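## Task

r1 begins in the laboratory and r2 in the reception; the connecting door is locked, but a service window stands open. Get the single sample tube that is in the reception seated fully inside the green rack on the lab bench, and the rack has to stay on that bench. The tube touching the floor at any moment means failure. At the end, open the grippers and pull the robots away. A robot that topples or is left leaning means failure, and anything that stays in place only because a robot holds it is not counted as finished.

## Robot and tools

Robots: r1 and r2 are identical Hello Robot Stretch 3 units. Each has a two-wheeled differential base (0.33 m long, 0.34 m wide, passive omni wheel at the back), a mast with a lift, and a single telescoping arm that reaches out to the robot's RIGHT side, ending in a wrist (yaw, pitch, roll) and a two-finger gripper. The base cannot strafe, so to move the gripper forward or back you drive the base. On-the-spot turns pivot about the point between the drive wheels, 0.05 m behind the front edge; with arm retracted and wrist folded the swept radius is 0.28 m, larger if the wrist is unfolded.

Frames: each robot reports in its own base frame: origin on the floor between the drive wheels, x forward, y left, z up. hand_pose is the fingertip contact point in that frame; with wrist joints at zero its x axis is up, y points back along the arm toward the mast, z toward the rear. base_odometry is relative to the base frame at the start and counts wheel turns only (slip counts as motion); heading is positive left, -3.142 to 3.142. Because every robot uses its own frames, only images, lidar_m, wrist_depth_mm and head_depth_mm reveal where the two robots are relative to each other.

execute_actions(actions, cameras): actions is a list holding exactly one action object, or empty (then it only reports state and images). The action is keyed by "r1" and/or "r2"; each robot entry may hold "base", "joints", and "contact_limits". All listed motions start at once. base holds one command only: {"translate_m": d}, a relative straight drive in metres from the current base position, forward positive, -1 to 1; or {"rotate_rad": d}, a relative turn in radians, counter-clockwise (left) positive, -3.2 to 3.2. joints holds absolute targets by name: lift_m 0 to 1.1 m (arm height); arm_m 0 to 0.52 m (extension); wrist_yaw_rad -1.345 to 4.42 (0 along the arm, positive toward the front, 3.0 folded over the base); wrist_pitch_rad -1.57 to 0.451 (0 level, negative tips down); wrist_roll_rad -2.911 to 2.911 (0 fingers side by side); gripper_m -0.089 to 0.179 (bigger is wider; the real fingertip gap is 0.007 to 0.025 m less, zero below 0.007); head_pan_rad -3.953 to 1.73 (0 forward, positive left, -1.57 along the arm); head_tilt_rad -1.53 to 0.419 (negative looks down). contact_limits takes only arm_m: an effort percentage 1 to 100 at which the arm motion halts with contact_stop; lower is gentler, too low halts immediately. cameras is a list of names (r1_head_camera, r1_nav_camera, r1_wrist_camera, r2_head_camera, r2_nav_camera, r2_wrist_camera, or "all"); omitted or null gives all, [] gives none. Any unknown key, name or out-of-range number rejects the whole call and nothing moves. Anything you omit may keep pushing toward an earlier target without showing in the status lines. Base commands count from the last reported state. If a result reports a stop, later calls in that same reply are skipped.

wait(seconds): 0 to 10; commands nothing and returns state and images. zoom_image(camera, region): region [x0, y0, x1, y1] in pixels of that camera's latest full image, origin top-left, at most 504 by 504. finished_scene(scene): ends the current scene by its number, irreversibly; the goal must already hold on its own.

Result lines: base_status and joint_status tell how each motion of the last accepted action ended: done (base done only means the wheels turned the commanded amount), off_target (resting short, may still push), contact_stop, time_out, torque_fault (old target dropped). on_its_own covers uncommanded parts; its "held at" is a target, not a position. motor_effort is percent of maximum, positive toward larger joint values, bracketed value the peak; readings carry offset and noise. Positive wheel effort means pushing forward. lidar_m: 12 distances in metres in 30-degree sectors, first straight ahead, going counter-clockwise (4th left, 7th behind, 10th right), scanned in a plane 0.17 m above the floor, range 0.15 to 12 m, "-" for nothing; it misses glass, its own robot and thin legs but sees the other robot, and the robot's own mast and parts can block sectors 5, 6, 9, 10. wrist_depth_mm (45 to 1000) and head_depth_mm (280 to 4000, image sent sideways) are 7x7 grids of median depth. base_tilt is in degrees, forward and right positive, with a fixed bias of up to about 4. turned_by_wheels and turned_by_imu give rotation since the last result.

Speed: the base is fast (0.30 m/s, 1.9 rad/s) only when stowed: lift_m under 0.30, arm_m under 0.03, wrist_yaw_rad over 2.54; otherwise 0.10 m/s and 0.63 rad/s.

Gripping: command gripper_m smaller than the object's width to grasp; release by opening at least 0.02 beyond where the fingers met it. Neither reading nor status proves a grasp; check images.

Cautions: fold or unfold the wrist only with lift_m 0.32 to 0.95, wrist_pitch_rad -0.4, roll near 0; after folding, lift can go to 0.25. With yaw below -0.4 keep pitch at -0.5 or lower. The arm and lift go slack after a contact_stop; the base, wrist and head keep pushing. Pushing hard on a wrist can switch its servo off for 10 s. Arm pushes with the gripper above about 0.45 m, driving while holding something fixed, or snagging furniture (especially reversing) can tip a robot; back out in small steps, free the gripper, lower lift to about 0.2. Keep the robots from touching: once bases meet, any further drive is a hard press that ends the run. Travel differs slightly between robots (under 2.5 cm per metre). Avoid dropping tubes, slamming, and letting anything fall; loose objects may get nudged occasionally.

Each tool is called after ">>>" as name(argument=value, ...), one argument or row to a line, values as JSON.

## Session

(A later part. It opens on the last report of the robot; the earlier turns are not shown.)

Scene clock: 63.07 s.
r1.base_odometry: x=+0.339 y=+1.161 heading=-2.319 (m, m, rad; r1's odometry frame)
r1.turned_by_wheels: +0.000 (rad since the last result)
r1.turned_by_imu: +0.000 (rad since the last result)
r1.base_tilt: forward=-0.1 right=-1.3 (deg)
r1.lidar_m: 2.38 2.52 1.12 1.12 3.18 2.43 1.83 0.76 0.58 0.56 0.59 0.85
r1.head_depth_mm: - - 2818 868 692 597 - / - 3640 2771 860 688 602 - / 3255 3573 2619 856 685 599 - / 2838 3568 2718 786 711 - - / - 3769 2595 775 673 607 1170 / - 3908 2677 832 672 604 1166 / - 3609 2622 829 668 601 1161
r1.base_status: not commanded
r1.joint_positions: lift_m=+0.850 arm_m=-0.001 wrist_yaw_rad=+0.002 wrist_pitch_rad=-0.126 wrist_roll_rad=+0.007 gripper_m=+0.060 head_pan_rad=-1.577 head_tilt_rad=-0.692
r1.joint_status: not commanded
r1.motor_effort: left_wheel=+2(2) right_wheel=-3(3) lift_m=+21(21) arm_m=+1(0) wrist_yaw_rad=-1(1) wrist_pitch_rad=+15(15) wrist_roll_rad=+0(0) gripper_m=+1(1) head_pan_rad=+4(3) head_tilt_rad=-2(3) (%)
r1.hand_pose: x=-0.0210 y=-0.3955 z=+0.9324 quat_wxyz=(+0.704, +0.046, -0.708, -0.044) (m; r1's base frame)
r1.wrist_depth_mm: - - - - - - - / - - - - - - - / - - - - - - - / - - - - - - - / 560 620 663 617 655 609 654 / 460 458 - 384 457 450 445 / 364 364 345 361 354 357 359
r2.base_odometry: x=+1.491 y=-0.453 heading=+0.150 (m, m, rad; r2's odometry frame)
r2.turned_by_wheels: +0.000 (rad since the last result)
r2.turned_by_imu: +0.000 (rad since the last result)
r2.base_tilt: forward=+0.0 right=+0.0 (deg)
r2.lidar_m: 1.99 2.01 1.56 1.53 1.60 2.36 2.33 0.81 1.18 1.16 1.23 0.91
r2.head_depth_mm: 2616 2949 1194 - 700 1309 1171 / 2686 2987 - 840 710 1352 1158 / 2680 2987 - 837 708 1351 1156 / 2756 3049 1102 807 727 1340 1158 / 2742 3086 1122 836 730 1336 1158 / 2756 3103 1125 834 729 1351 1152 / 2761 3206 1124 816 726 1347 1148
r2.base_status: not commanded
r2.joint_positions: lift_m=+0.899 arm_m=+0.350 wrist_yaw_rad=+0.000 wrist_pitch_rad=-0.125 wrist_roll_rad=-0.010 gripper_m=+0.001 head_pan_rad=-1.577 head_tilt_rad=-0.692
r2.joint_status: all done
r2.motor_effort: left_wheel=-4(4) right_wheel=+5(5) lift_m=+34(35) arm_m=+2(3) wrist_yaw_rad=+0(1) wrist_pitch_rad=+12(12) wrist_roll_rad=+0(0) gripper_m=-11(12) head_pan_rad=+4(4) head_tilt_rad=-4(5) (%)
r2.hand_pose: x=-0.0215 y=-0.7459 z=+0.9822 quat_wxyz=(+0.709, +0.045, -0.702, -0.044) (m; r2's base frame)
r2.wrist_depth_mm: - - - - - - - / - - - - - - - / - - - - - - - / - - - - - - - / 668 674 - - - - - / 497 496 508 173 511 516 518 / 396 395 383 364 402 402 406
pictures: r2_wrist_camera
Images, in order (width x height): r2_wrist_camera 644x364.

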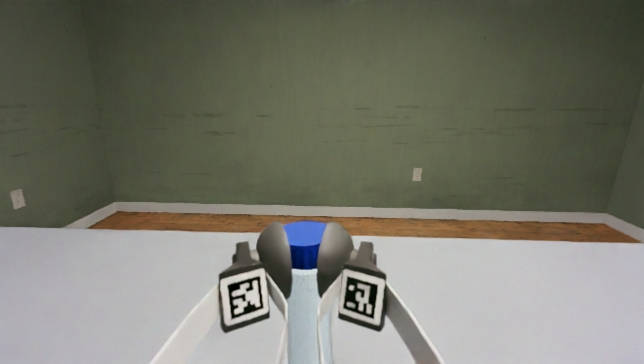

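>>> execute_actions(
  actions=[
    {"r2":{"base":{"translate_m":-1.0},"joints":{"arm_m":0.01}}},
  ],
  cameras=[],
)

>>> execute_actions(
  actions=[
    {"r2":{"base":{"translate_m":-0.65}}},
  ],
  cameras=[],
)

>>> execute_actions(
  actions=[
    {"r2":{"base":{"rotate_rad":-1.52}}},
  ],
  cameras=[],
)

>>> execute_actions(
  actions=[
    {"r2":{"base":{"translate_m":0.85},"joints":{"arm_m":0.1,"lift_m":0.88}},"r1":{"joints":{"lift_m":0.74,"wrist_yaw_rad":0.6}}},
  ],
  cameras=["r1_head_camera","r2_head_camera"],
)

Scene clock: 74.83 s.
r1.base_odometry: x=+0.339 y=+1.161 heading=-2.319 (m, m, rad; r1's odometry frame)
r1.turned_by_wheels: +0.000 (rad since the last result)
r1.turned_by_imu: +0.001 (rad since the last result)
r1.base_tilt: forward=-0.2 right=-1.3 (deg)
r1.lidar_m: 2.38 2.51 1.13 1.12 3.17 2.42 1.83 0.76 0.58 0.56 0.59 0.85
r1.head_depth_mm: - - 2797 865 694 598 - / - 3680 2753 860 687 602 - / 3276 3609 2629 853 685 598 - / 3142 3617 2723 784 710 - - / - 3745 2592 775 673 607 1168 / - 3947 2669 834 670 604 1167 / - 3869 2221 829 666 601 1160
r1.base_status: not commanded
r1.joint_positions: lift_m=+0.850 arm_m=-0.001 wrist_yaw_rad=+0.002 wrist_pitch_rad=-0.126 wrist_roll_rad=+0.007 gripper_m=+0.060 head_pan_rad=-1.577 head_tilt_rad=-0.692
r1.joint_status: not commanded
r1.motor_effort: left_wheel=+2(2) right_wheel=-3(3) lift_m=+21(21) arm_m=+1(0) wrist_yaw_rad=-1(2) wrist_pitch_rad=+15(15) wrist_roll_rad=+0(0) gripper_m=+1(1) head_pan_rad=+4(4) head_tilt_rad=-3(2) (%)
r1.hand_pose: x=-0.0210 y=-0.3955 z=+0.9324 quat_wxyz=(+0.704, +0.046, -0.708, -0.044) (m; r1's base frame)
r1.wrist_depth_mm: - - - - - - - / - - - - - - - / - - - - - - - / - - - - - - - / 560 619 664 615 663 618 654 / 456 457 - 384 448 450 451 / 362 359 345 359 359 358 359
r2.base_odometry: x=+0.503 y=-0.602 heading=+0.150 (m, m, rad; r2's odometry frame)
r2.turned_by_wheels: +0.000 (rad since the last result)
r2.turned_by_imu: +0.004 (rad since the last result)
r2.base_tilt: forward=-0.1 right=-0.1 (deg)
r2.lidar_m: 2.99 2.12 1.63 1.60 1.72 1.36 1.33 1.42 2.08 1.11 0.53 1.67
r2.head_depth_mm: 2546 2873 2770 2024 1724 - - / 2559 2964 2697 2028 1670 - - / 2603 2898 2756 2146 - - - / 2684 2950 2758 2112 1575 1322 1149 / 2670 2986 2744 2025 1577 1343 1150 / 2723 3105 1128 1420 1527 1349 1132 / 2702 3043 1115 834 1493 855 1110
r2.base_status: done
r2.joint_positions: lift_m=+0.899 arm_m=+0.010 wrist_yaw_rad=+0.000 wrist_pitch_rad=-0.125 wrist_roll_rad=-0.010 gripper_m=+0.001 head_pan_rad=-1.577 head_tilt_rad=-0.692
r2.joint_status: all done
r2.motor_effort: left_wheel=-3(8) right_wheel=+4(7) lift_m=+34(34) arm_m=-4(4) wrist_yaw_rad=+0(0) wrist_pitch_rad=+12(12) wrist_roll_rad=+0(0) gripper_m=-11(11) head_pan_rad=+4(4) head_tilt_rad=-4(4) (%)
r2.hand_pose: x=-0.0215 y=-0.4065 z=+0.9822 quat_wxyz=(+0.709, +0.045, -0.702, -0.044) (m; r2's base frame)
r2.wrist_depth_mm: - - - - - - - / - - - - - - - / - - - - - - - / - - - - - - - / 673 683 867 - - - - / 484 538 - 173 - - - / 398 - - - - - -
pictures: none
No camera images: the call's "cameras" was empty. Leave "cameras" out to get every camera's image.

Scene clock: 82.57 s.
r1.base_odometry: x=+0.339 y=+1.161 heading=-2.319 (m, m, rad; r1's odometry frame)
r1.turned_by_wheels: +0.000 (rad since the last result)
r1.turned_by_imu: +0.000 (rad since the last result)
r1.base_tilt: forward=-0.1 right=-1.3 (deg)
r1.lidar_m: 2.38 2.51 1.12 1.13 3.19 2.42 1.83 0.76 0.58 0.56 0.59 0.85
r1.head_depth_mm: - - 2819 867 691 597 - / - 3668 2756 860 688 602 - / 3239 3604 2646 855 684 598 - / 3146 3548 2746 783 709 - - / - 3540 2578 777 674 606 1164 / - 3887 2671 832 670 604 1164 / - 3933 2644 827 668 601 1163
r1.base_status: not commanded
r1.joint_positions: lift_m=+0.850 arm_m=-0.001 wrist_yaw_rad=+0.002 wrist_pitch_rad=-0.126 wrist_roll_rad=+0.007 gripper_m=+0.060 head_pan_rad=-1.577 head_tilt_rad=-0.692
r1.joint_status: not commanded
r1.motor_effort: left_wheel=+3(2) right_wheel=-3(3) lift_m=+22(21) arm_m=+0(1) wrist_yaw_rad=-1(1) wrist_pitch_rad=+15(15) wrist_roll_rad=+0(0) gripper_m=+0(0) head_pan_rad=+4(4) head_tilt_rad=-4(3) (%)
r1.hand_pose: x=-0.0210 y=-0.3955 z=+0.9324 quat_wxyz=(+0.704, +0.046, -0.708, -0.044) (m; r1's base frame)
r1.wrist_depth_mm: - - - - - - - / - - - - - - - / - - - - - - - / - - - - - - - / 563 625 663 618 663 603 657 / 457 461 - 382 451 450 447 / 358 362 346 363 358 360 357
r2.base_odometry: x=-0.140 y=-0.699 heading=+0.150 (m, m, rad; r2's odometry frame)
r2.turned_by_wheels: +0.000 (rad since the last result)
r2.turned_by_imu: +0.002 (rad since the last result)
r2.base_tilt: forward=+0.0 right=+0.0 (deg)
r2.lidar_m: 2.44 2.20 1.68 1.67 0.85 0.69 0.68 0.73 1.07 3.11 1.40 1.05
r2.head_depth_mm: 2509 2662 2464 2027 1743 - - / 2506 2824 2746 2029 1680 - - / 2579 2898 2759 2116 - - - / 2569 2879 2753 2114 1573 1323 1149 / 2594 2909 2720 2018 1616 1354 1158 / 2650 2935 2732 2055 1618 1343 1154 / 2640 3041 2743 2034 1625 1341 1153
r2.base_status: done
r2.joint_positions: lift_m=+0.899 arm_m=+0.010 wrist_yaw_rad=+0.000 wrist_pitch_rad=-0.125 wrist_roll_rad=-0.010 gripper_m=+0.001 head_pan_rad=-1.577 head_tilt_rad=-0.692
r2.joint_status: not commanded
r2.motor_effort: left_wheel=-4(10) right_wheel=+5(6) lift_m=+34(34) arm_m=-4(4) wrist_yaw_rad=+1(0) wrist_pitch_rad=+12(12) wrist_roll_rad=+0(0) gripper_m=-12(11) head_pan_rad=+4(4) head_tilt_rad=-5(5) (%)
r2.hand_pose: x=-0.0215 y=-0.4065 z=+0.9822 quat_wxyz=(+0.709, +0.045, -0.702, -0.044) (m; r2's base frame)
r2.wrist_depth_mm: - - - - - - 815 / - - - - - - 863 / - - - - - - 900 / - - - - - - 925 / - - - - - 868 730 / - - - 174 - - 569 / - - - - - - 793
pictures: none
No camera images: the call's "cameras" was empty. Leave "cameras" out to get every camera's image.

Scene clock: 86.03 s.
r1.base_odometry: x=+0.339 y=+1.161 heading=-2.319 (m, m, rad; r1's odometry frame)
r1.turned_by_wheels: +0.000 (rad since the last result)
r1.turned_by_imu: +0.000 (rad since the last result)
r1.base_tilt: forward=-0.1 right=-1.3 (deg)
r1.lidar_m: 2.38 2.51 1.12 1.12 3.17 2.42 1.83 0.76 0.58 0.56 0.59 0.85
r1.head_depth_mm: - - 2802 869 692 598 - / - 3668 2767 862 688 601 - / 3268 3593 2624 853 684 598 - / 3138 3554 2734 784 711 - - / - 3755 2583 776 676 607 1170 / - 3930 2656 835 670 604 1163 / - 3902 2643 825 667 602 1159
r1.base_status: not commanded
r1.joint_positions: lift_m=+0.850 arm_m=-0.001 wrist_yaw_rad=+0.002 wrist_pitch_rad=-0.126 wrist_roll_rad=+0.007 gripper_m=+0.060 head_pan_rad=-1.577 head_tilt_rad=-0.692
r1.joint_status: not commanded
r1.motor_effort: left_wheel=+2(2) right_wheel=-3(3) lift_m=+21(21) arm_m=+0(0) wrist_yaw_rad=-1(1) wrist_pitch_rad=+15(15) wrist_roll_rad=+0(0) gripper_m=-1(0) head_pan_rad=+4(4) head_tilt_rad=-3(3) (%)
r1.hand_pose: x=-0.0210 y=-0.3955 z=+0.9324 quat_wxyz=(+0.704, +0.046, -0.708, -0.044) (m; r1's base frame)
r1.wrist_depth_mm: - - - - - - - / 929 - - - - - - / - - - - - - - / - - - - - - - / 559 608 666 612 661 611 652 / 460 457 - 382 455 452 450 / 364 361 348 361 360 358 357
r2.base_odometry: x=-0.140 y=-0.699 heading=-1.370 (m, m, rad; r2's odometry frame)
r2.turned_by_wheels: -1.520 (rad since the last result)
r2.turned_by_imu: -1.533 (rad since the last result)
r2.base_tilt: forward=+0.0 right=-0.1 (deg)
r2.lidar_m: 3.10 1.40 1.05 3.65 2.13 1.67 1.68 0.82 0.69 0.68 0.74 1.11
r2.head_depth_mm: 524 587 665 773 872 - - / 533 593 678 789 900 - - / 537 603 686 775 - - - / 546 611 699 792 1012 1248 1155 / 553 621 711 832 1003 1266 1156 / 559 628 731 836 1029 1256 1150 / - 3600 1147 846 716 1285 1156
r2.base_status: done
r2.joint_positions: lift_m=+0.899 arm_m=+0.010 wrist_yaw_rad=+0.000 wrist_pitch_rad=-0.125 wrist_roll_rad=-0.010 gripper_m=+0.001 head_pan_rad=-1.577 head_tilt_rad=-0.692
r2.joint_status: not commanded
r2.motor_effort: left_wheel=+3(10) right_wheel=-3(9) lift_m=+34(34) arm_m=-4(4) wrist_yaw_rad=+0(1) wrist_pitch_rad=+12(12) wrist_roll_rad=+0(1) gripper_m=-11(11) head_pan_rad=+4(4) head_tilt_rad=-5(5) (%)
r2.hand_pose: x=-0.0215 y=-0.4065 z=+0.9822 quat_wxyz=(+0.709, +0.045, -0.702, -0.044) (m; r2's base frame)
r2.wrist_depth_mm: - 398 390 379 369 366 357 / - 417 407 396 389 373 371 / - 901 423 414 402 395 393 / - - 445 432 422 416 409 / 642 654 460 438 438 431 422 / 514 499 485 173 466 450 442 / 411 443 517 505 481 468 463
pictures: none
No camera images: the call's "cameras" was empty. Leave "cameras" out to get every camera's image.

Scene clock: 95.77 s.
r1.base_odometry: x=+0.339 y=+1.161 heading=-2.319 (m, m, rad; r1's odometry frame)
r1.turned_by_wheels: +0.000 (rad since the last result)
r1.turned_by_imu: +0.001 (rad since the last result)
r1.base_tilt: forward=-0.2 right=-1.3 (deg)
r1.lidar_m: 2.38 2.51 1.13 1.12 3.17 2.42 1.83 0.76 0.58 0.56 0.59 0.85
r1.head_depth_mm: - - 2806 868 693 593 1162 / - 1036 2655 860 688 602 1159 / 1277 3391 2569 853 683 598 1180 / 2495 3564 2724 780 679 595 1185 / - 3734 2601 773 675 580 - / - 3944 2660 833 673 602 1141 / - 3918 2653 828 667 1096 1161
r1.base_status: not commanded
r1.joint_positions: lift_m=+0.740 arm_m=-0.001 wrist_yaw_rad=+0.598 wrist_pitch_rad=-0.125 wrist_roll_rad=+0.007 gripper_m=+0.060 head_pan_rad=-1.577 head_tilt_rad=-0.692
r1.joint_status: all done
r1.motor_effort: left_wheel=+2(2) right_wheel=-3(3) lift_m=+18(21) arm_m=+0(1) wrist_yaw_rad=+1(4) wrist_pitch_rad=+14(15) wrist_roll_rad=+0(0) gripper_m=+0(0) head_pan_rad=+3(4) head_tilt_rad=-3(2) (%)
r1.hand_pose: x=+0.1200 y=-0.3521 z=+0.8230 quat_wxyz=(+0.686, +0.251, -0.663, +0.165) (m; r1's base frame)
r1.wrist_depth_mm: 865 613 480 - - - - / 899 658 499 - - - - / - 703 524 - - - - / - 754 542 547 539 350 537 / - 352 382 358 354 315 279 / - 293 - 258 259 262 258 / - - 215 207 206 205 204
r2.base_odometry: x=+0.029 y=-1.532 heading=-1.370 (m, m, rad; r2's odometry frame)
r2.turned_by_wheels: +0.000 (rad since the last result)
r2.turned_by_imu: -0.001 (rad since the last result)
r2.base_tilt: forward=+0.0 right=+0.0 (deg)
r2.lidar_m: 2.24 2.43 0.89 1.15 3.21 2.54 2.06 1.00 0.79 0.79 0.85 1.29
r2.head_depth_mm: - 3446 1118 874 - 1295 1159 / 3112 1216 1149 886 - 1269 1155 / - 2422 1154 920 - 1292 1150 / - - 1149 852 1174 1321 1166 / - - 1147 851 1170 1320 1155 / - 3617 954 844 1203 1361 1157 / 680 752 861 987 1226 1350 1150
r2.base_status: done
r2.joint_positions: lift_m=+0.881 arm_m=+0.100 wrist_yaw_rad=+0.000 wrist_pitch_rad=-0.126 wrist_roll_rad=-0.010 gripper_m=+0.001 head_pan_rad=-1.577 head_tilt_rad=-0.692
r2.joint_status: all done
r2.motor_effort: left_wheel=+4(10) right_wheel=-4(5) lift_m=+11(31) arm_m=+2(1) wrist_yaw_rad=+0(1) wrist_pitch_rad=+12(12) wrist_roll_rad=-1(1) gripper_m=-11(11) head_pan_rad=+4(4) head_tilt_rad=-4(5) (%)
r2.hand_pose: x=-0.0215 y=-0.4959 z=+0.9633 quat_wxyz=(+0.709, +0.045, -0.702, -0.045) (m; r2's base frame)
r2.wrist_depth_mm: 416 487 - - - - - / 433 482 - - - - - / 460 491 - - - - - / 478 496 - - - - - / 502 506 700 671 660 628 687 / 544 506 501 173 497 486 490 / 563 392 371 355 391 388 393
pictures: r1_head_camera (sideways: a quarter turn clockwise sets it upright), r2_head_camera (sideways: a quarter turn clockwise sets it upright)
Images, in order (width x height): r1_head_camera 896x504, r2_head_camera 896x504.

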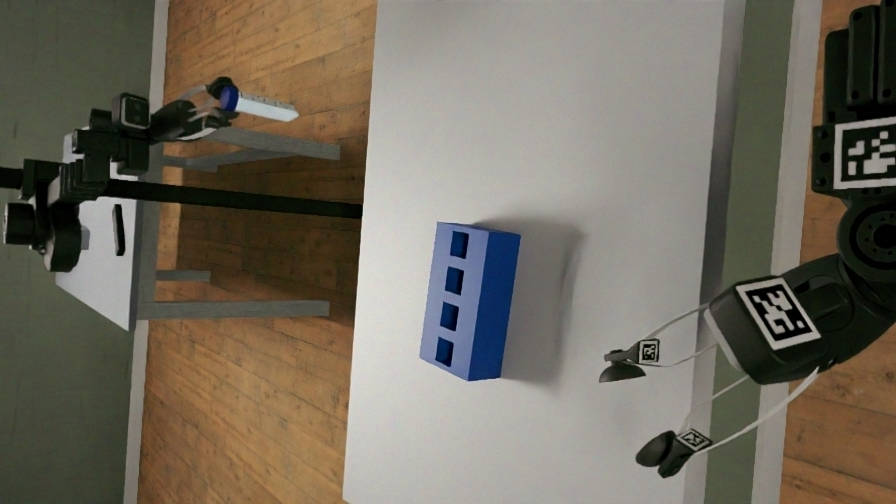

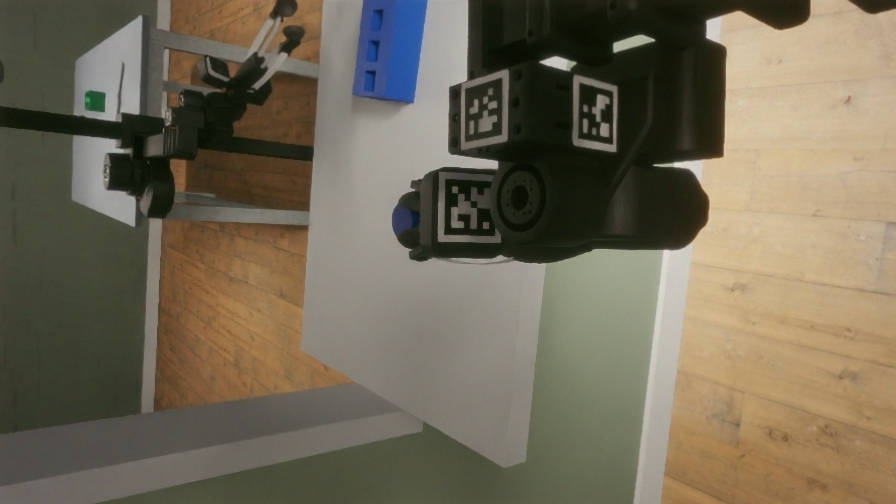

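>>> execute_actions(
  actions=[
    {"r2":{"base":{"translate_m":-0.2},"joints":{"arm_m":0.38,"lift_m":0.86}}},
  ],
  cameras=["r1_head_camera"],
)

Scene clock: 99.20 s.
r1.base_odometry: x=+0.339 y=+1.161 heading=-2.319 (m, m, rad; r1's odometry frame)
r1.turned_by_wheels: +0.000 (rad since the last result)
r1.turned_by_imu: +0.000 (rad since the last result)
r1.base_tilt: forward=-0.1 right=-1.3 (deg)
r1.lidar_m: 2.38 2.51 1.13 1.12 3.17 2.42 1.83 0.75 0.58 0.56 0.59 0.85
r1.head_depth_mm: - - 2790 866 692 590 1157 / - 3638 2769 861 687 602 1160 / 3271 3479 2517 853 684 599 1178 / 2507 823 1671 777 680 596 1188 / 1264 3742 2575 774 676 580 - / - 3915 2674 832 672 603 1147 / - 3923 2631 827 667 1096 1160
r1.base_status: not commanded
r1.joint_positions: lift_m=+0.740 arm_m=-0.001 wrist_yaw_rad=+0.598 wrist_pitch_rad=-0.125 wrist_roll_rad=+0.007 gripper_m=+0.060 head_pan_rad=-1.577 head_tilt_rad=-0.692
r1.joint_status: not commanded
r1.motor_effort: left_wheel=+2(2) right_wheel=-3(3) lift_m=+17(17) arm_m=+0(0) wrist_yaw_rad=+2(2) wrist_pitch_rad=+14(14) wrist_roll_rad=+0(0) gripper_m=+0(0) head_pan_rad=+4(4) head_tilt_rad=-3(3) (%)
r1.hand_pose: x=+0.1200 y=-0.3521 z=+0.8230 quat_wxyz=(+0.686, +0.251, -0.663, +0.165) (m; r1's base frame)
r1.wrist_depth_mm: 871 630 475 - - - 500 / 896 653 493 - - - - / - 705 526 - - - - / - 746 535 548 540 349 536 / - 354 384 354 353 315 276 / - 291 - 261 260 259 258 / - - 215 206 205 205 205
r2.base_odometry: x=-0.011 y=-1.336 heading=-1.370 (m, m, rad; r2's odometry frame)
r2.turned_by_wheels: +0.000 (rad since the last result)
r2.turned_by_imu: +0.001 (rad since the last result)
r2.base_tilt: forward=+0.0 right=+0.0 (deg)
r2.lidar_m: 2.45 2.65 0.96 0.93 2.96 2.34 1.99 0.96 0.77 0.76 0.82 1.25
r2.head_depth_mm: - - 2741 - - 1258 1156 / - 3387 2914 824 902 1263 1160 / 3162 2223 - 825 1081 1284 1155 / - 1354 1360 851 1110 1293 1156 / - - 1152 849 1137 1303 1153 / - - 1141 853 1150 1309 1153 / - - 1196 845 1187 1356 1152
r2.base_status: done
r2.joint_positions: lift_m=+0.861 arm_m=+0.380 wrist_yaw_rad=+0.000 wrist_pitch_rad=-0.126 wrist_roll_rad=-0.010 gripper_m=+0.001 head_pan_rad=-1.577 head_tilt_rad=-0.692
r2.joint_status: all done
r2.motor_effort: left_wheel=+4(5) right_wheel=-4(8) lift_m=+12(11) arm_m=+2(3) wrist_yaw_rad=+0(1) wrist_pitch_rad=+12(12) wrist_roll_rad=+0(0) gripper_m=-11(11) head_pan_rad=+4(4) head_tilt_rad=-5(4) (%)
r2.hand_pose: x=-0.0215 y=-0.7759 z=+0.9432 quat_wxyz=(+0.709, +0.045, -0.702, -0.045) (m; r2's base frame)
r2.wrist_depth_mm: - - - - - - - / - - - - - - - / - - - 854 - - - / - - - 956 - - - / - - - - - - - / 449 448 467 174 457 461 462 / 357 355 345 274 290 363 361
pictures: r1_head_camera (sideways: a quarter turn clockwise sets it upright)
Images, in order (width x height): r1_head_camera 896x504.

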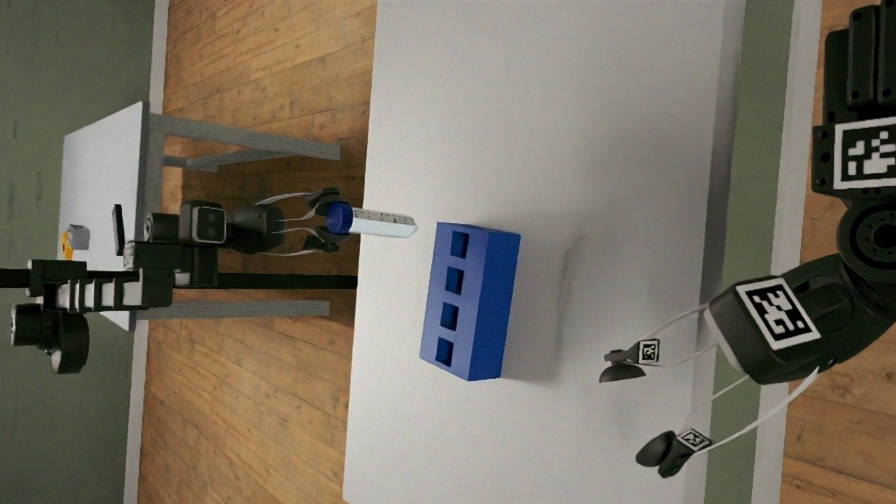

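>>> execute_actions(
  actions=[
    {"r2":{"base":{"translate_m":-0.015},"joints":{"arm_m":0.435,"lift_m":0.85}}},
  ],
  cameras=["r1_head_camera","r1_wrist_camera"],
)

Scene clock: 100.97 s.
r1.base_odometry: x=+0.339 y=+1.161 heading=-2.319 (m, m, rad; r1's odometry frame)
r1.turned_by_wheels: +0.000 (rad since the last result)
r1.turned_by_imu: +0.000 (rad since the last result)
r1.base_tilt: forward=-0.1 right=-1.3 (deg)
r1.lidar_m: 2.38 2.51 1.13 1.12 3.18 2.42 1.83 0.76 0.58 0.56 0.59 0.85
r1.head_depth_mm: - - 2799 866 690 591 1160 / - 3701 2766 860 688 602 1161 / 3270 3476 2616 852 685 599 1177 / 2814 779 982 763 680 595 1190 / 1265 3503 2588 773 676 579 - / - 3994 2685 831 672 603 1143 / - 3847 2640 828 667 1093 1161
r1.base_status: not commanded
r1.joint_positions: lift_m=+0.740 arm_m=-0.001 wrist_yaw_rad=+0.598 wrist_pitch_rad=-0.125 wrist_roll_rad=+0.007 gripper_m=+0.060 head_pan_rad=-1.577 head_tilt_rad=-0.692
r1.joint_status: not commanded
r1.motor_effort: left_wheel=+2(2) right_wheel=-3(3) lift_m=+17(17) arm_m=-1(0) wrist_yaw_rad=+2(1) wrist_pitch_rad=+14(14) wrist_roll_rad=+0(0) gripper_m=+0(1) head_pan_rad=+4(4) head_tilt_rad=-3(3) (%)
r1.hand_pose: x=+0.1200 y=-0.3521 z=+0.8230 quat_wxyz=(+0.686, +0.251, -0.663, +0.165) (m; r1's base frame)
r1.wrist_depth_mm: 848 620 480 - - - 453 / 927 658 499 - - - - / - 701 529 - - - - / - 758 542 543 547 350 345 / - 353 385 351 355 315 275 / - 290 - 261 260 258 257 / - - 217 205 205 204 205
r2.base_odometry: x=-0.014 y=-1.321 heading=-1.370 (m, m, rad; r2's odometry frame)
r2.turned_by_wheels: +0.000 (rad since the last result)
r2.turned_by_imu: +0.000 (rad since the last result)
r2.base_tilt: forward=+0.0 right=-0.1 (deg)
r2.lidar_m: 2.46 2.67 0.97 0.93 2.93 2.32 1.99 0.97 0.77 0.76 0.82 1.25
r2.head_depth_mm: - - 2780 922 - - 1162 / - 3444 2876 840 908 1258 1154 / - 2280 - 853 1085 1292 1160 / - 1352 1149 852 1109 1291 1157 / - 3861 1146 848 1129 1318 1152 / - - 1140 847 1155 1317 1156 / - - 1198 850 1189 1343 1145
r2.base_status: done
r2.joint_positions: lift_m=+0.851 arm_m=+0.435 wrist_yaw_rad=+0.000 wrist_pitch_rad=-0.126 wrist_roll_rad=-0.010 gripper_m=+0.001 head_pan_rad=-1.577 head_tilt_rad=-0.692
r2.joint_status: all done
r2.motor_effort: left_wheel=+4(4) right_wheel=-3(10) lift_m=+12(12) arm_m=+2(1) wrist_yaw_rad=+0(0) wrist_pitch_rad=+12(12) wrist_roll_rad=-1(0) gripper_m=-11(10) head_pan_rad=+4(4) head_tilt_rad=-5(4) (%)
r2.hand_pose: x=-0.0215 y=-0.8309 z=+0.9332 quat_wxyz=(+0.709, +0.045, -0.702, -0.045) (m; r2's base frame)
r2.wrist_depth_mm: - - - - - - - / - - - - - - - / - - - 615 - - - / - - - 587 - - - / - - - 485 - - - / 431 431 442 172 439 445 442 / 340 348 330 318 347 347 352
pictures: r1_head_camera (sideways: a quarter turn clockwise sets it upright), r1_wrist_camera
Images, in order (width x height): r1_head_camera 896x504, r1_wrist_camera 644x364.

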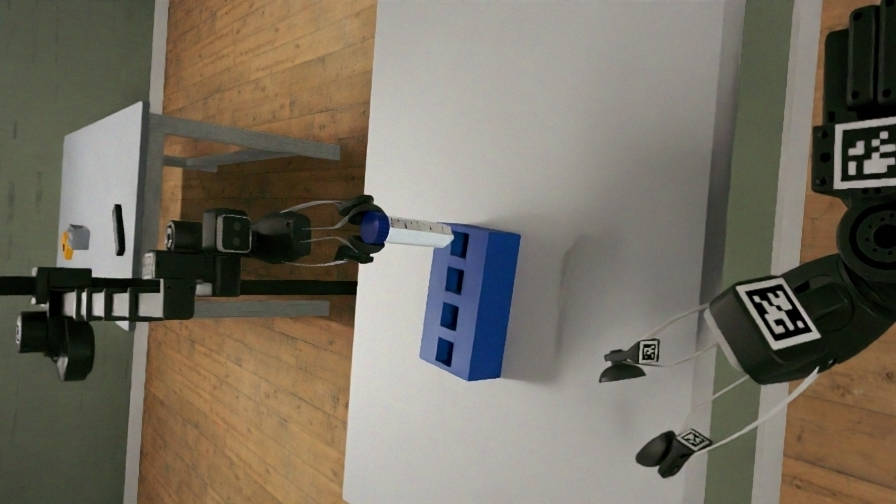

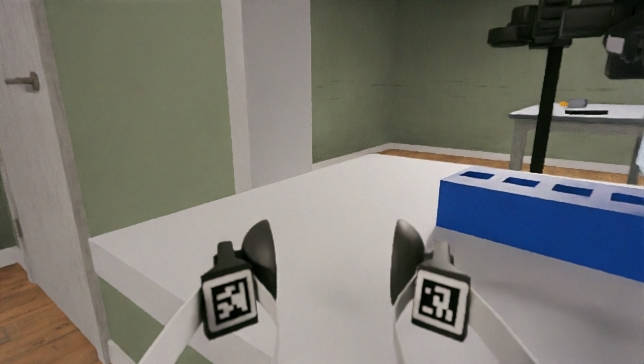

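>>> execute_actions(
  actions=[
    {"r2":{"base":{"translate_m":-0.006},"joints":{"lift_m":0.825}},"r1":{"joints":{"wrist_yaw_rad":0.0}}},
  ],
  cameras=["r1_head_camera","r1_wrist_camera"],
)

Scene clock: 102.37 s.
r1.base_odometry: x=+0.339 y=+1.161 heading=-2.319 (m, m, rad; r1's odometry frame)
r1.turned_by_wheels: +0.000 (rad since the last result)
r1.turned_by_imu: +0.000 (rad since the last result)
r1.base_tilt: forward=-0.1 right=-1.3 (deg)
r1.lidar_m: 2.38 2.51 1.13 1.12 3.18 2.43 1.83 0.76 0.58 0.56 0.59 0.85
r1.head_depth_mm: - - 2801 866 694 591 1160 / - 3703 2766 862 688 602 1164 / 3268 3597 2614 852 694 598 1174 / 2798 820 807 738 681 595 - / 1283 2399 2541 773 676 606 1170 / - 3975 2664 832 671 604 1166 / - 3823 2640 826 668 601 1158
r1.base_status: not commanded
r1.joint_positions: lift_m=+0.740 arm_m=-0.001 wrist_yaw_rad=+0.002 wrist_pitch_rad=-0.125 wrist_roll_rad=+0.007 gripper_m=+0.060 head_pan_rad=-1.577 head_tilt_rad=-0.692
r1.joint_status: all done
r1.motor_effort: left_wheel=+2(2) right_wheel=-3(3) lift_m=+17(18) arm_m=+0(0) wrist_yaw_rad=-1(1) wrist_pitch_rad=+14(14) wrist_roll_rad=+0(0) gripper_m=+1(0) head_pan_rad=+4(4) head_tilt_rad=-3(3) (%)
r1.hand_pose: x=-0.0209 y=-0.3956 z=+0.8230 quat_wxyz=(+0.704, +0.045, -0.708, -0.044) (m; r1's base frame)
r1.wrist_depth_mm: - - - 544 - - - / - - - 470 - - - / - - - - - - - / 508 550 355 353 553 541 541 / 359 360 351 337 376 351 350 / 263 261 - 261 259 258 258 / 208 208 198 206 207 206 206
r2.base_odometry: x=-0.015 y=-1.315 heading=-1.369 (m, m, rad; r2's odometry frame)
r2.turned_by_wheels: +0.000 (rad since the last result)
r2.turned_by_imu: +0.000 (rad since the last result)
r2.base_tilt: forward=+0.0 right=+0.0 (deg)
r2.lidar_m: 2.46 2.67 0.98 0.92 2.93 2.32 1.98 0.96 0.77 0.76 0.82 1.25
r2.head_depth_mm: - - 2778 888 - - 1135 / - 3414 2911 823 1082 1263 1157 / - 3430 - 835 1076 1294 1152 / - 1353 1141 853 1100 1284 1155 / - 3945 1142 852 1128 1313 1154 / - - 1139 847 1158 1320 1151 / - - 1138 844 1189 1341 1157
r2.base_status: done
r2.joint_positions: lift_m=+0.826 arm_m=+0.435 wrist_yaw_rad=+0.000 wrist_pitch_rad=-0.126 wrist_roll_rad=-0.010 gripper_m=+0.001 head_pan_rad=-1.577 head_tilt_rad=-0.692
r2.joint_status: all done
r2.motor_effort: left_wheel=+4(6) right_wheel=-4(11) lift_m=+12(10) arm_m=+2(2) wrist_yaw_rad=+0(1) wrist_pitch_rad=+12(12) wrist_roll_rad=+0(0) gripper_m=-11(11) head_pan_rad=+4(4) head_tilt_rad=-5(5) (%)
r2.hand_pose: x=-0.0215 y=-0.8309 z=+0.9082 quat_wxyz=(+0.709, +0.045, -0.702, -0.045) (m; r2's base frame)
r2.wrist_depth_mm: - - - - - - - / - - - - - - - / - - - 595 - - - / - - - - - - - / - - - 397 - - - / 386 388 403 173 398 403 405 / 311 313 300 227 312 316 321
pictures: r1_head_camera (sideways: a quarter turn clockwise sets it upright), r1_wrist_camera
Images, in order (width x height): r1_head_camera 896x504, r1_wrist_camera 644x364.

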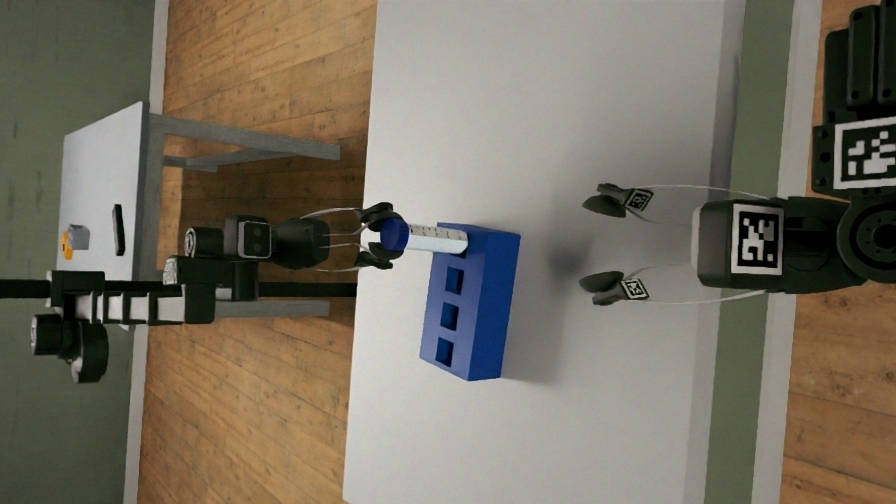

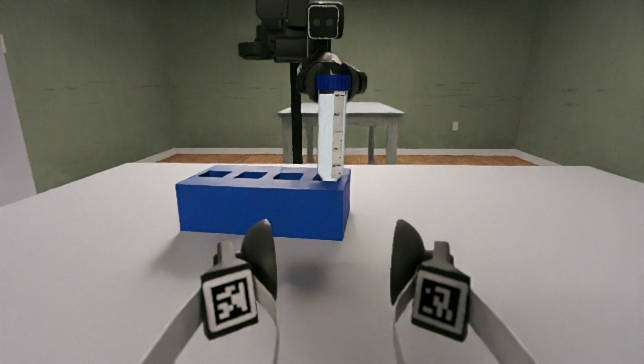

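In. Tube depth ≈.36, so r1 arm ≈.18.

>>> execute_actions(
  actions=[
    {"r2":{"joints":{"lift_m":0.797}},"r1":{"joints":{"lift_m":0.79}}},
  ],
  cameras=[],
)

>>> execute_actions(
  actions=[
    {"r2":{"joints":{"gripper_m":0.06}}},
  ],
  cameras=[],
)

>>> execute_actions(
  actions=[
    {"r2":{"joints":{"arm_m":0.01}},"r1":{"joints":{"arm_m":0.17}}},
  ],
  cameras=["r1_wrist_camera"],
)

Scene clock: 103.97 s.
r1.base_odometry: x=+0.339 y=+1.161 heading=-2.319 (m, m, rad; r1's odometry frame)
r1.turned_by_wheels: +0.000 (rad since the last result)
r1.turned_by_imu: +0.000 (rad since the last result)
r1.base_tilt: forward=-0.1 right=-1.3 (deg)
r1.lidar_m: 2.38 2.51 1.12 1.12 3.17 2.43 1.84 0.76 0.58 0.56 0.60 0.85
r1.head_depth_mm: - - 2789 865 693 591 - / - 3660 2772 858 688 602 - / 3245 3603 2645 852 702 600 - / 2813 2123 846 734 681 - - / 1308 3290 2551 773 675 607 1168 / - 3966 2676 831 671 603 1166 / - 3877 2652 827 668 601 1164
r1.base_status: not commanded
r1.joint_positions: lift_m=+0.790 arm_m=-0.001 wrist_yaw_rad=+0.002 wrist_pitch_rad=-0.125 wrist_roll_rad=+0.007 gripper_m=+0.060 head_pan_rad=-1.577 head_tilt_rad=-0.692
r1.joint_status: all done
r1.motor_effort: left_wheel=+2(2) right_wheel=-3(3) lift_m=+21(23) arm_m=+0(1) wrist_yaw_rad=-1(1) wrist_pitch_rad=+14(14) wrist_roll_rad=+0(0) gripper_m=+0(0) head_pan_rad=+3(3) head_tilt_rad=-2(3) (%)
r1.hand_pose: x=-0.0209 y=-0.3956 z=+0.8729 quat_wxyz=(+0.704, +0.045, -0.708, -0.044) (m; r1's base frame)
r1.wrist_depth_mm: - - - - - - - / - - - 578 - - - / - - - 534 - - - / - - - 605 - - - / 470 476 377 372 509 470 470 / 350 352 - 350 354 349 346 / 279 278 267 278 277 276 277
r2.base_odometry: x=-0.015 y=-1.315 heading=-1.369 (m, m, rad; r2's odometry frame)
r2.turned_by_wheels: +0.000 (rad since the last result)
r2.turned_by_imu: +0.000 (rad since the last result)
r2.base_tilt: forward=+0.0 right=+0.0 (deg)
r2.lidar_m: 2.47 2.67 0.97 0.93 2.94 2.31 1.98 0.97 0.77 0.76 0.82 1.24
r2.head_depth_mm: - - 2745 853 735 - - / - 3447 2734 - 1095 1261 1158 / - 3415 3035 823 1075 1290 1157 / 3153 1300 1611 827 1101 1290 1154 / - - 1143 849 1125 1317 1159 / - - 1136 851 1160 1321 1154 / - - 1149 850 1183 1347 1155
r2.base_status: not commanded
r2.joint_positions: lift_m=+0.798 arm_m=+0.435 wrist_yaw_rad=-0.001 wrist_pitch_rad=-0.125 wrist_roll_rad=-0.010 gripper_m=+0.001 head_pan_rad=-1.577 head_tilt_rad=-0.692
r2.joint_status: all done
r2.motor_effort: left_wheel=+4(4) right_wheel=-2(4) lift_m=+11(11) arm_m=+2(2) wrist_yaw_rad=+1(1) wrist_pitch_rad=+12(12) wrist_roll_rad=-1(0) gripper_m=-11(11) head_pan_rad=+4(4) head_tilt_rad=-4(4) (%)
r2.hand_pose: x=-0.0217 y=-0.8309 z=+0.8803 quat_wxyz=(+0.709, +0.045, -0.702, -0.045) (m; r2's base frame)
r2.wrist_depth_mm: - - - - - - - / - - - 789 - - - / - - - 869 - - - / - - - - - - - / 465 459 - - - - - / 341 348 371 171 352 352 354 / 272 273 263 199 208 209 282
pictures: none
No camera images: the call's "cameras" was empty. Leave "cameras" out to get every camera's image.

Scene clock: 105.03 s.
r1.base_odometry: x=+0.339 y=+1.161 heading=-2.319 (m, m, rad; r1's odometry frame)
r1.turned_by_wheels: +0.000 (rad since the last result)
r1.turned_by_imu: +0.000 (rad since the last result)
r1.base_tilt: forward=-0.2 right=-1.3 (deg)
r1.lidar_m: 2.38 2.51 1.13 1.12 3.18 2.42 1.84 0.76 0.58 0.56 0.59 0.85
r1.head_depth_mm: - - 2813 869 692 591 - / - 3650 2729 861 689 602 - / 3275 3569 2652 825 703 599 - / 2811 2127 827 736 680 - - / 1305 3303 2544 775 676 608 1172 / - 3962 2658 831 671 604 1163 / - 3929 2633 828 667 600 1159
r1.base_status: not commanded
r1.joint_positions: lift_m=+0.790 arm_m=-0.001 wrist_yaw_rad=+0.002 wrist_pitch_rad=-0.125 wrist_roll_rad=+0.007 gripper_m=+0.060 head_pan_rad=-1.577 head_tilt_rad=-0.692
r1.joint_status: not commanded
r1.motor_effort: left_wheel=+2(2) right_wheel=-3(3) lift_m=+21(21) arm_m=+0(1) wrist_yaw_rad=-2(1) wrist_pitch_rad=+14(14) wrist_roll_rad=+0(0) gripper_m=-1(1) head_pan_rad=+4(4) head_tilt_rad=-4(2) (%)
r1.hand_pose: x=-0.0209 y=-0.3956 z=+0.8729 quat_wxyz=(+0.704, +0.045, -0.708, -0.044) (m; r1's base frame)
r1.wrist_depth_mm: - - - - - - - / - - - 578 - - - / - - - 533 - - - / - - - 594 - - - / 472 478 373 371 503 470 466 / 352 352 - 352 349 351 348 / 279 276 268 279 276 273 274
r2.base_odometry: x=-0.015 y=-1.315 heading=-1.369 (m, m, rad; r2's odometry frame)
r2.turned_by_wheels: +0.000 (rad since the last result)
r2.turned_by_imu: +0.000 (rad since the last result)
r2.base_tilt: forward=+0.0 right=+0.0 (deg)
r2.lidar_m: 2.47 2.67 0.98 0.92 2.93 2.32 1.98 0.96 0.77 0.76 0.82 1.24
r2.head_depth_mm: - - 2754 855 733 - - / - 3439 2725 - 1089 1259 1162 / - 3448 3062 819 1078 1291 1150 / 3138 1298 1644 817 1100 1293 1159 / - - 1140 848 1124 1324 1153 / - - 1141 846 1159 1314 1154 / - - 1142 846 1190 1348 1156
r2.base_status: not commanded
r2.joint_positions: lift_m=+0.798 arm_m=+0.435 wrist_yaw_rad=-0.001 wrist_pitch_rad=-0.125 wrist_roll_rad=-0.010 gripper_m=+0.060 head_pan_rad=-1.577 head_tilt_rad=-0.692
r2.joint_status: all done
r2.motor_effort: left_wheel=+4(4) right_wheel=-2(3) lift_m=+12(11) arm_m=+2(2) wrist_yaw_rad=+1(1) wrist_pitch_rad=+12(12) wrist_roll_rad=+0(1) gripper_m=+1(88) head_pan_rad=+4(4) head_tilt_rad=-4(5) (%)
r2.hand_pose: x=-0.0217 y=-0.8309 z=+0.8803 quat_wxyz=(+0.709, +0.045, -0.702, -0.045) (m; r2's base frame)
r2.wrist_depth_mm: - - - - - - - / - - - 820 - - - / - - - 890 - - - / - - - - - - - / 465 466 - - - - - / 343 344 351 166 359 353 357 / 274 273 275 187 199 210 281
pictures: none
No camera images: the call's "cameras" was empty. Leave "cameras" out to get every camera's image.

Scene clock: 109.37 s.
r1.base_odometry: x=+0.339 y=+1.161 heading=-2.319 (m, m, rad; r1's odometry frame)
r1.turned_by_wheels: +0.000 (rad since the last result)
r1.turned_by_imu: +0.000 (rad since the last result)
r1.base_tilt: forward=-0.2 right=-1.3 (deg)
r1.lidar_m: 2.38 2.51 1.13 1.12 3.17 2.42 1.83 0.76 0.58 0.56 0.59 0.85
r1.head_depth_mm: - - 2801 868 710 606 - / - 3655 2750 858 - - 1157 / 3293 3571 2627 887 - 584 1163 / 2792 2134 2710 875 - 592 1163 / 1305 3488 2551 774 675 607 1172 / - 3948 2663 832 672 604 1163 / - 3879 2634 828 667 600 1160
r1.base_status: not commanded
r1.joint_positions: lift_m=+0.790 arm_m=+0.170 wrist_yaw_rad=+0.001 wrist_pitch_rad=-0.125 wrist_roll_rad=+0.007 gripper_m=+0.060 head_pan_rad=-1.577 head_tilt_rad=-0.692
r1.joint_status: all done
r1.motor_effort: left_wheel=+2(2) right_wheel=-3(3) lift_m=+21(21) arm_m=+4(2) wrist_yaw_rad=+0(1) wrist_pitch_rad=+14(14) wrist_roll_rad=+0(0) gripper_m=+0(0) head_pan_rad=+3(4) head_tilt_rad=-3(3) (%)
r1.hand_pose: x=-0.0212 y=-0.5659 z=+0.8729 quat_wxyz=(+0.704, +0.044, -0.708, -0.044) (m; r1's base frame)
r1.wrist_depth_mm: - - - - - - - / - - - - - - - / - - - - - - - / - - - - - - - / 514 471 513 213 504 473 467 / 348 272 - 231 349 346 346 / 267 204 196 204 275 275 275
r2.base_odometry: x=-0.015 y=-1.315 heading=-1.369 (m, m, rad; r2's odometry frame)
r2.turned_by_wheels: +0.000 (rad since the last result)
r2.turned_by_imu: +0.000 (rad since the last result)
r2.base_tilt: forward=+0.0 right=+0.0 (deg)
r2.lidar_m: 2.46 2.67 0.97 0.93 2.94 2.32 1.98 0.96 0.77 0.76 0.82 1.24
r2.head_depth_mm: - - 2759 855 749 1236 - / - 3437 2586 853 744 1255 - / - 3424 1094 858 908 - - / 3075 1178 1056 851 1098 1287 1153 / - - 1144 853 1133 1313 1155 / - - 1147 849 1146 1314 1152 / - - 1147 848 1188 1351 1155
r2.base_status: not commanded
r2.joint_positions: lift_m=+0.798 arm_m=+0.010 wrist_yaw_rad=-0.001 wrist_pitch_rad=-0.125 wrist_roll_rad=-0.010 gripper_m=+0.060 head_pan_rad=-1.577 head_tilt_rad=-0.692
r2.joint_status: all done
r2.motor_effort: left_wheel=+4(3) right_wheel=-3(3) lift_m=+11(12) arm_m=-4(5) wrist_yaw_rad=+1(1) wrist_pitch_rad=+12(12) wrist_roll_rad=+0(0) gripper_m=+0(0) head_pan_rad=+4(4) head_tilt_rad=-5(5) (%)
r2.hand_pose: x=-0.0216 y=-0.4065 z=+0.8804 quat_wxyz=(+0.709, +0.044, -0.702, -0.045) (m; r2's base frame)
r2.wrist_depth_mm: 582 - - - - - 447 / 600 - - - - - 444 / 596 - - - - - 461 / 590 738 771 576 766 703 477 / 473 474 520 479 488 495 492 / 348 348 352 352 368 357 359 / 653 631 617 325 577 309 304
pictures: r1_wrist_camera
Images, in order (width x height): r1_wrist_camera 644x364.

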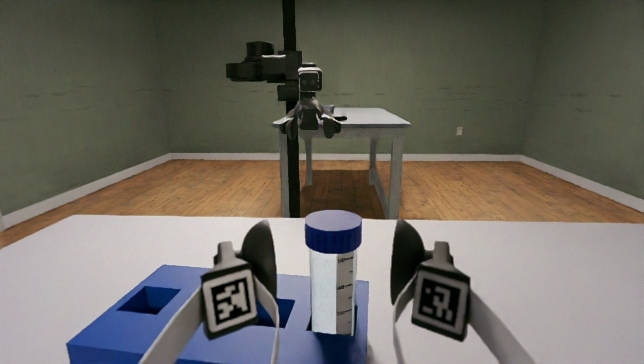

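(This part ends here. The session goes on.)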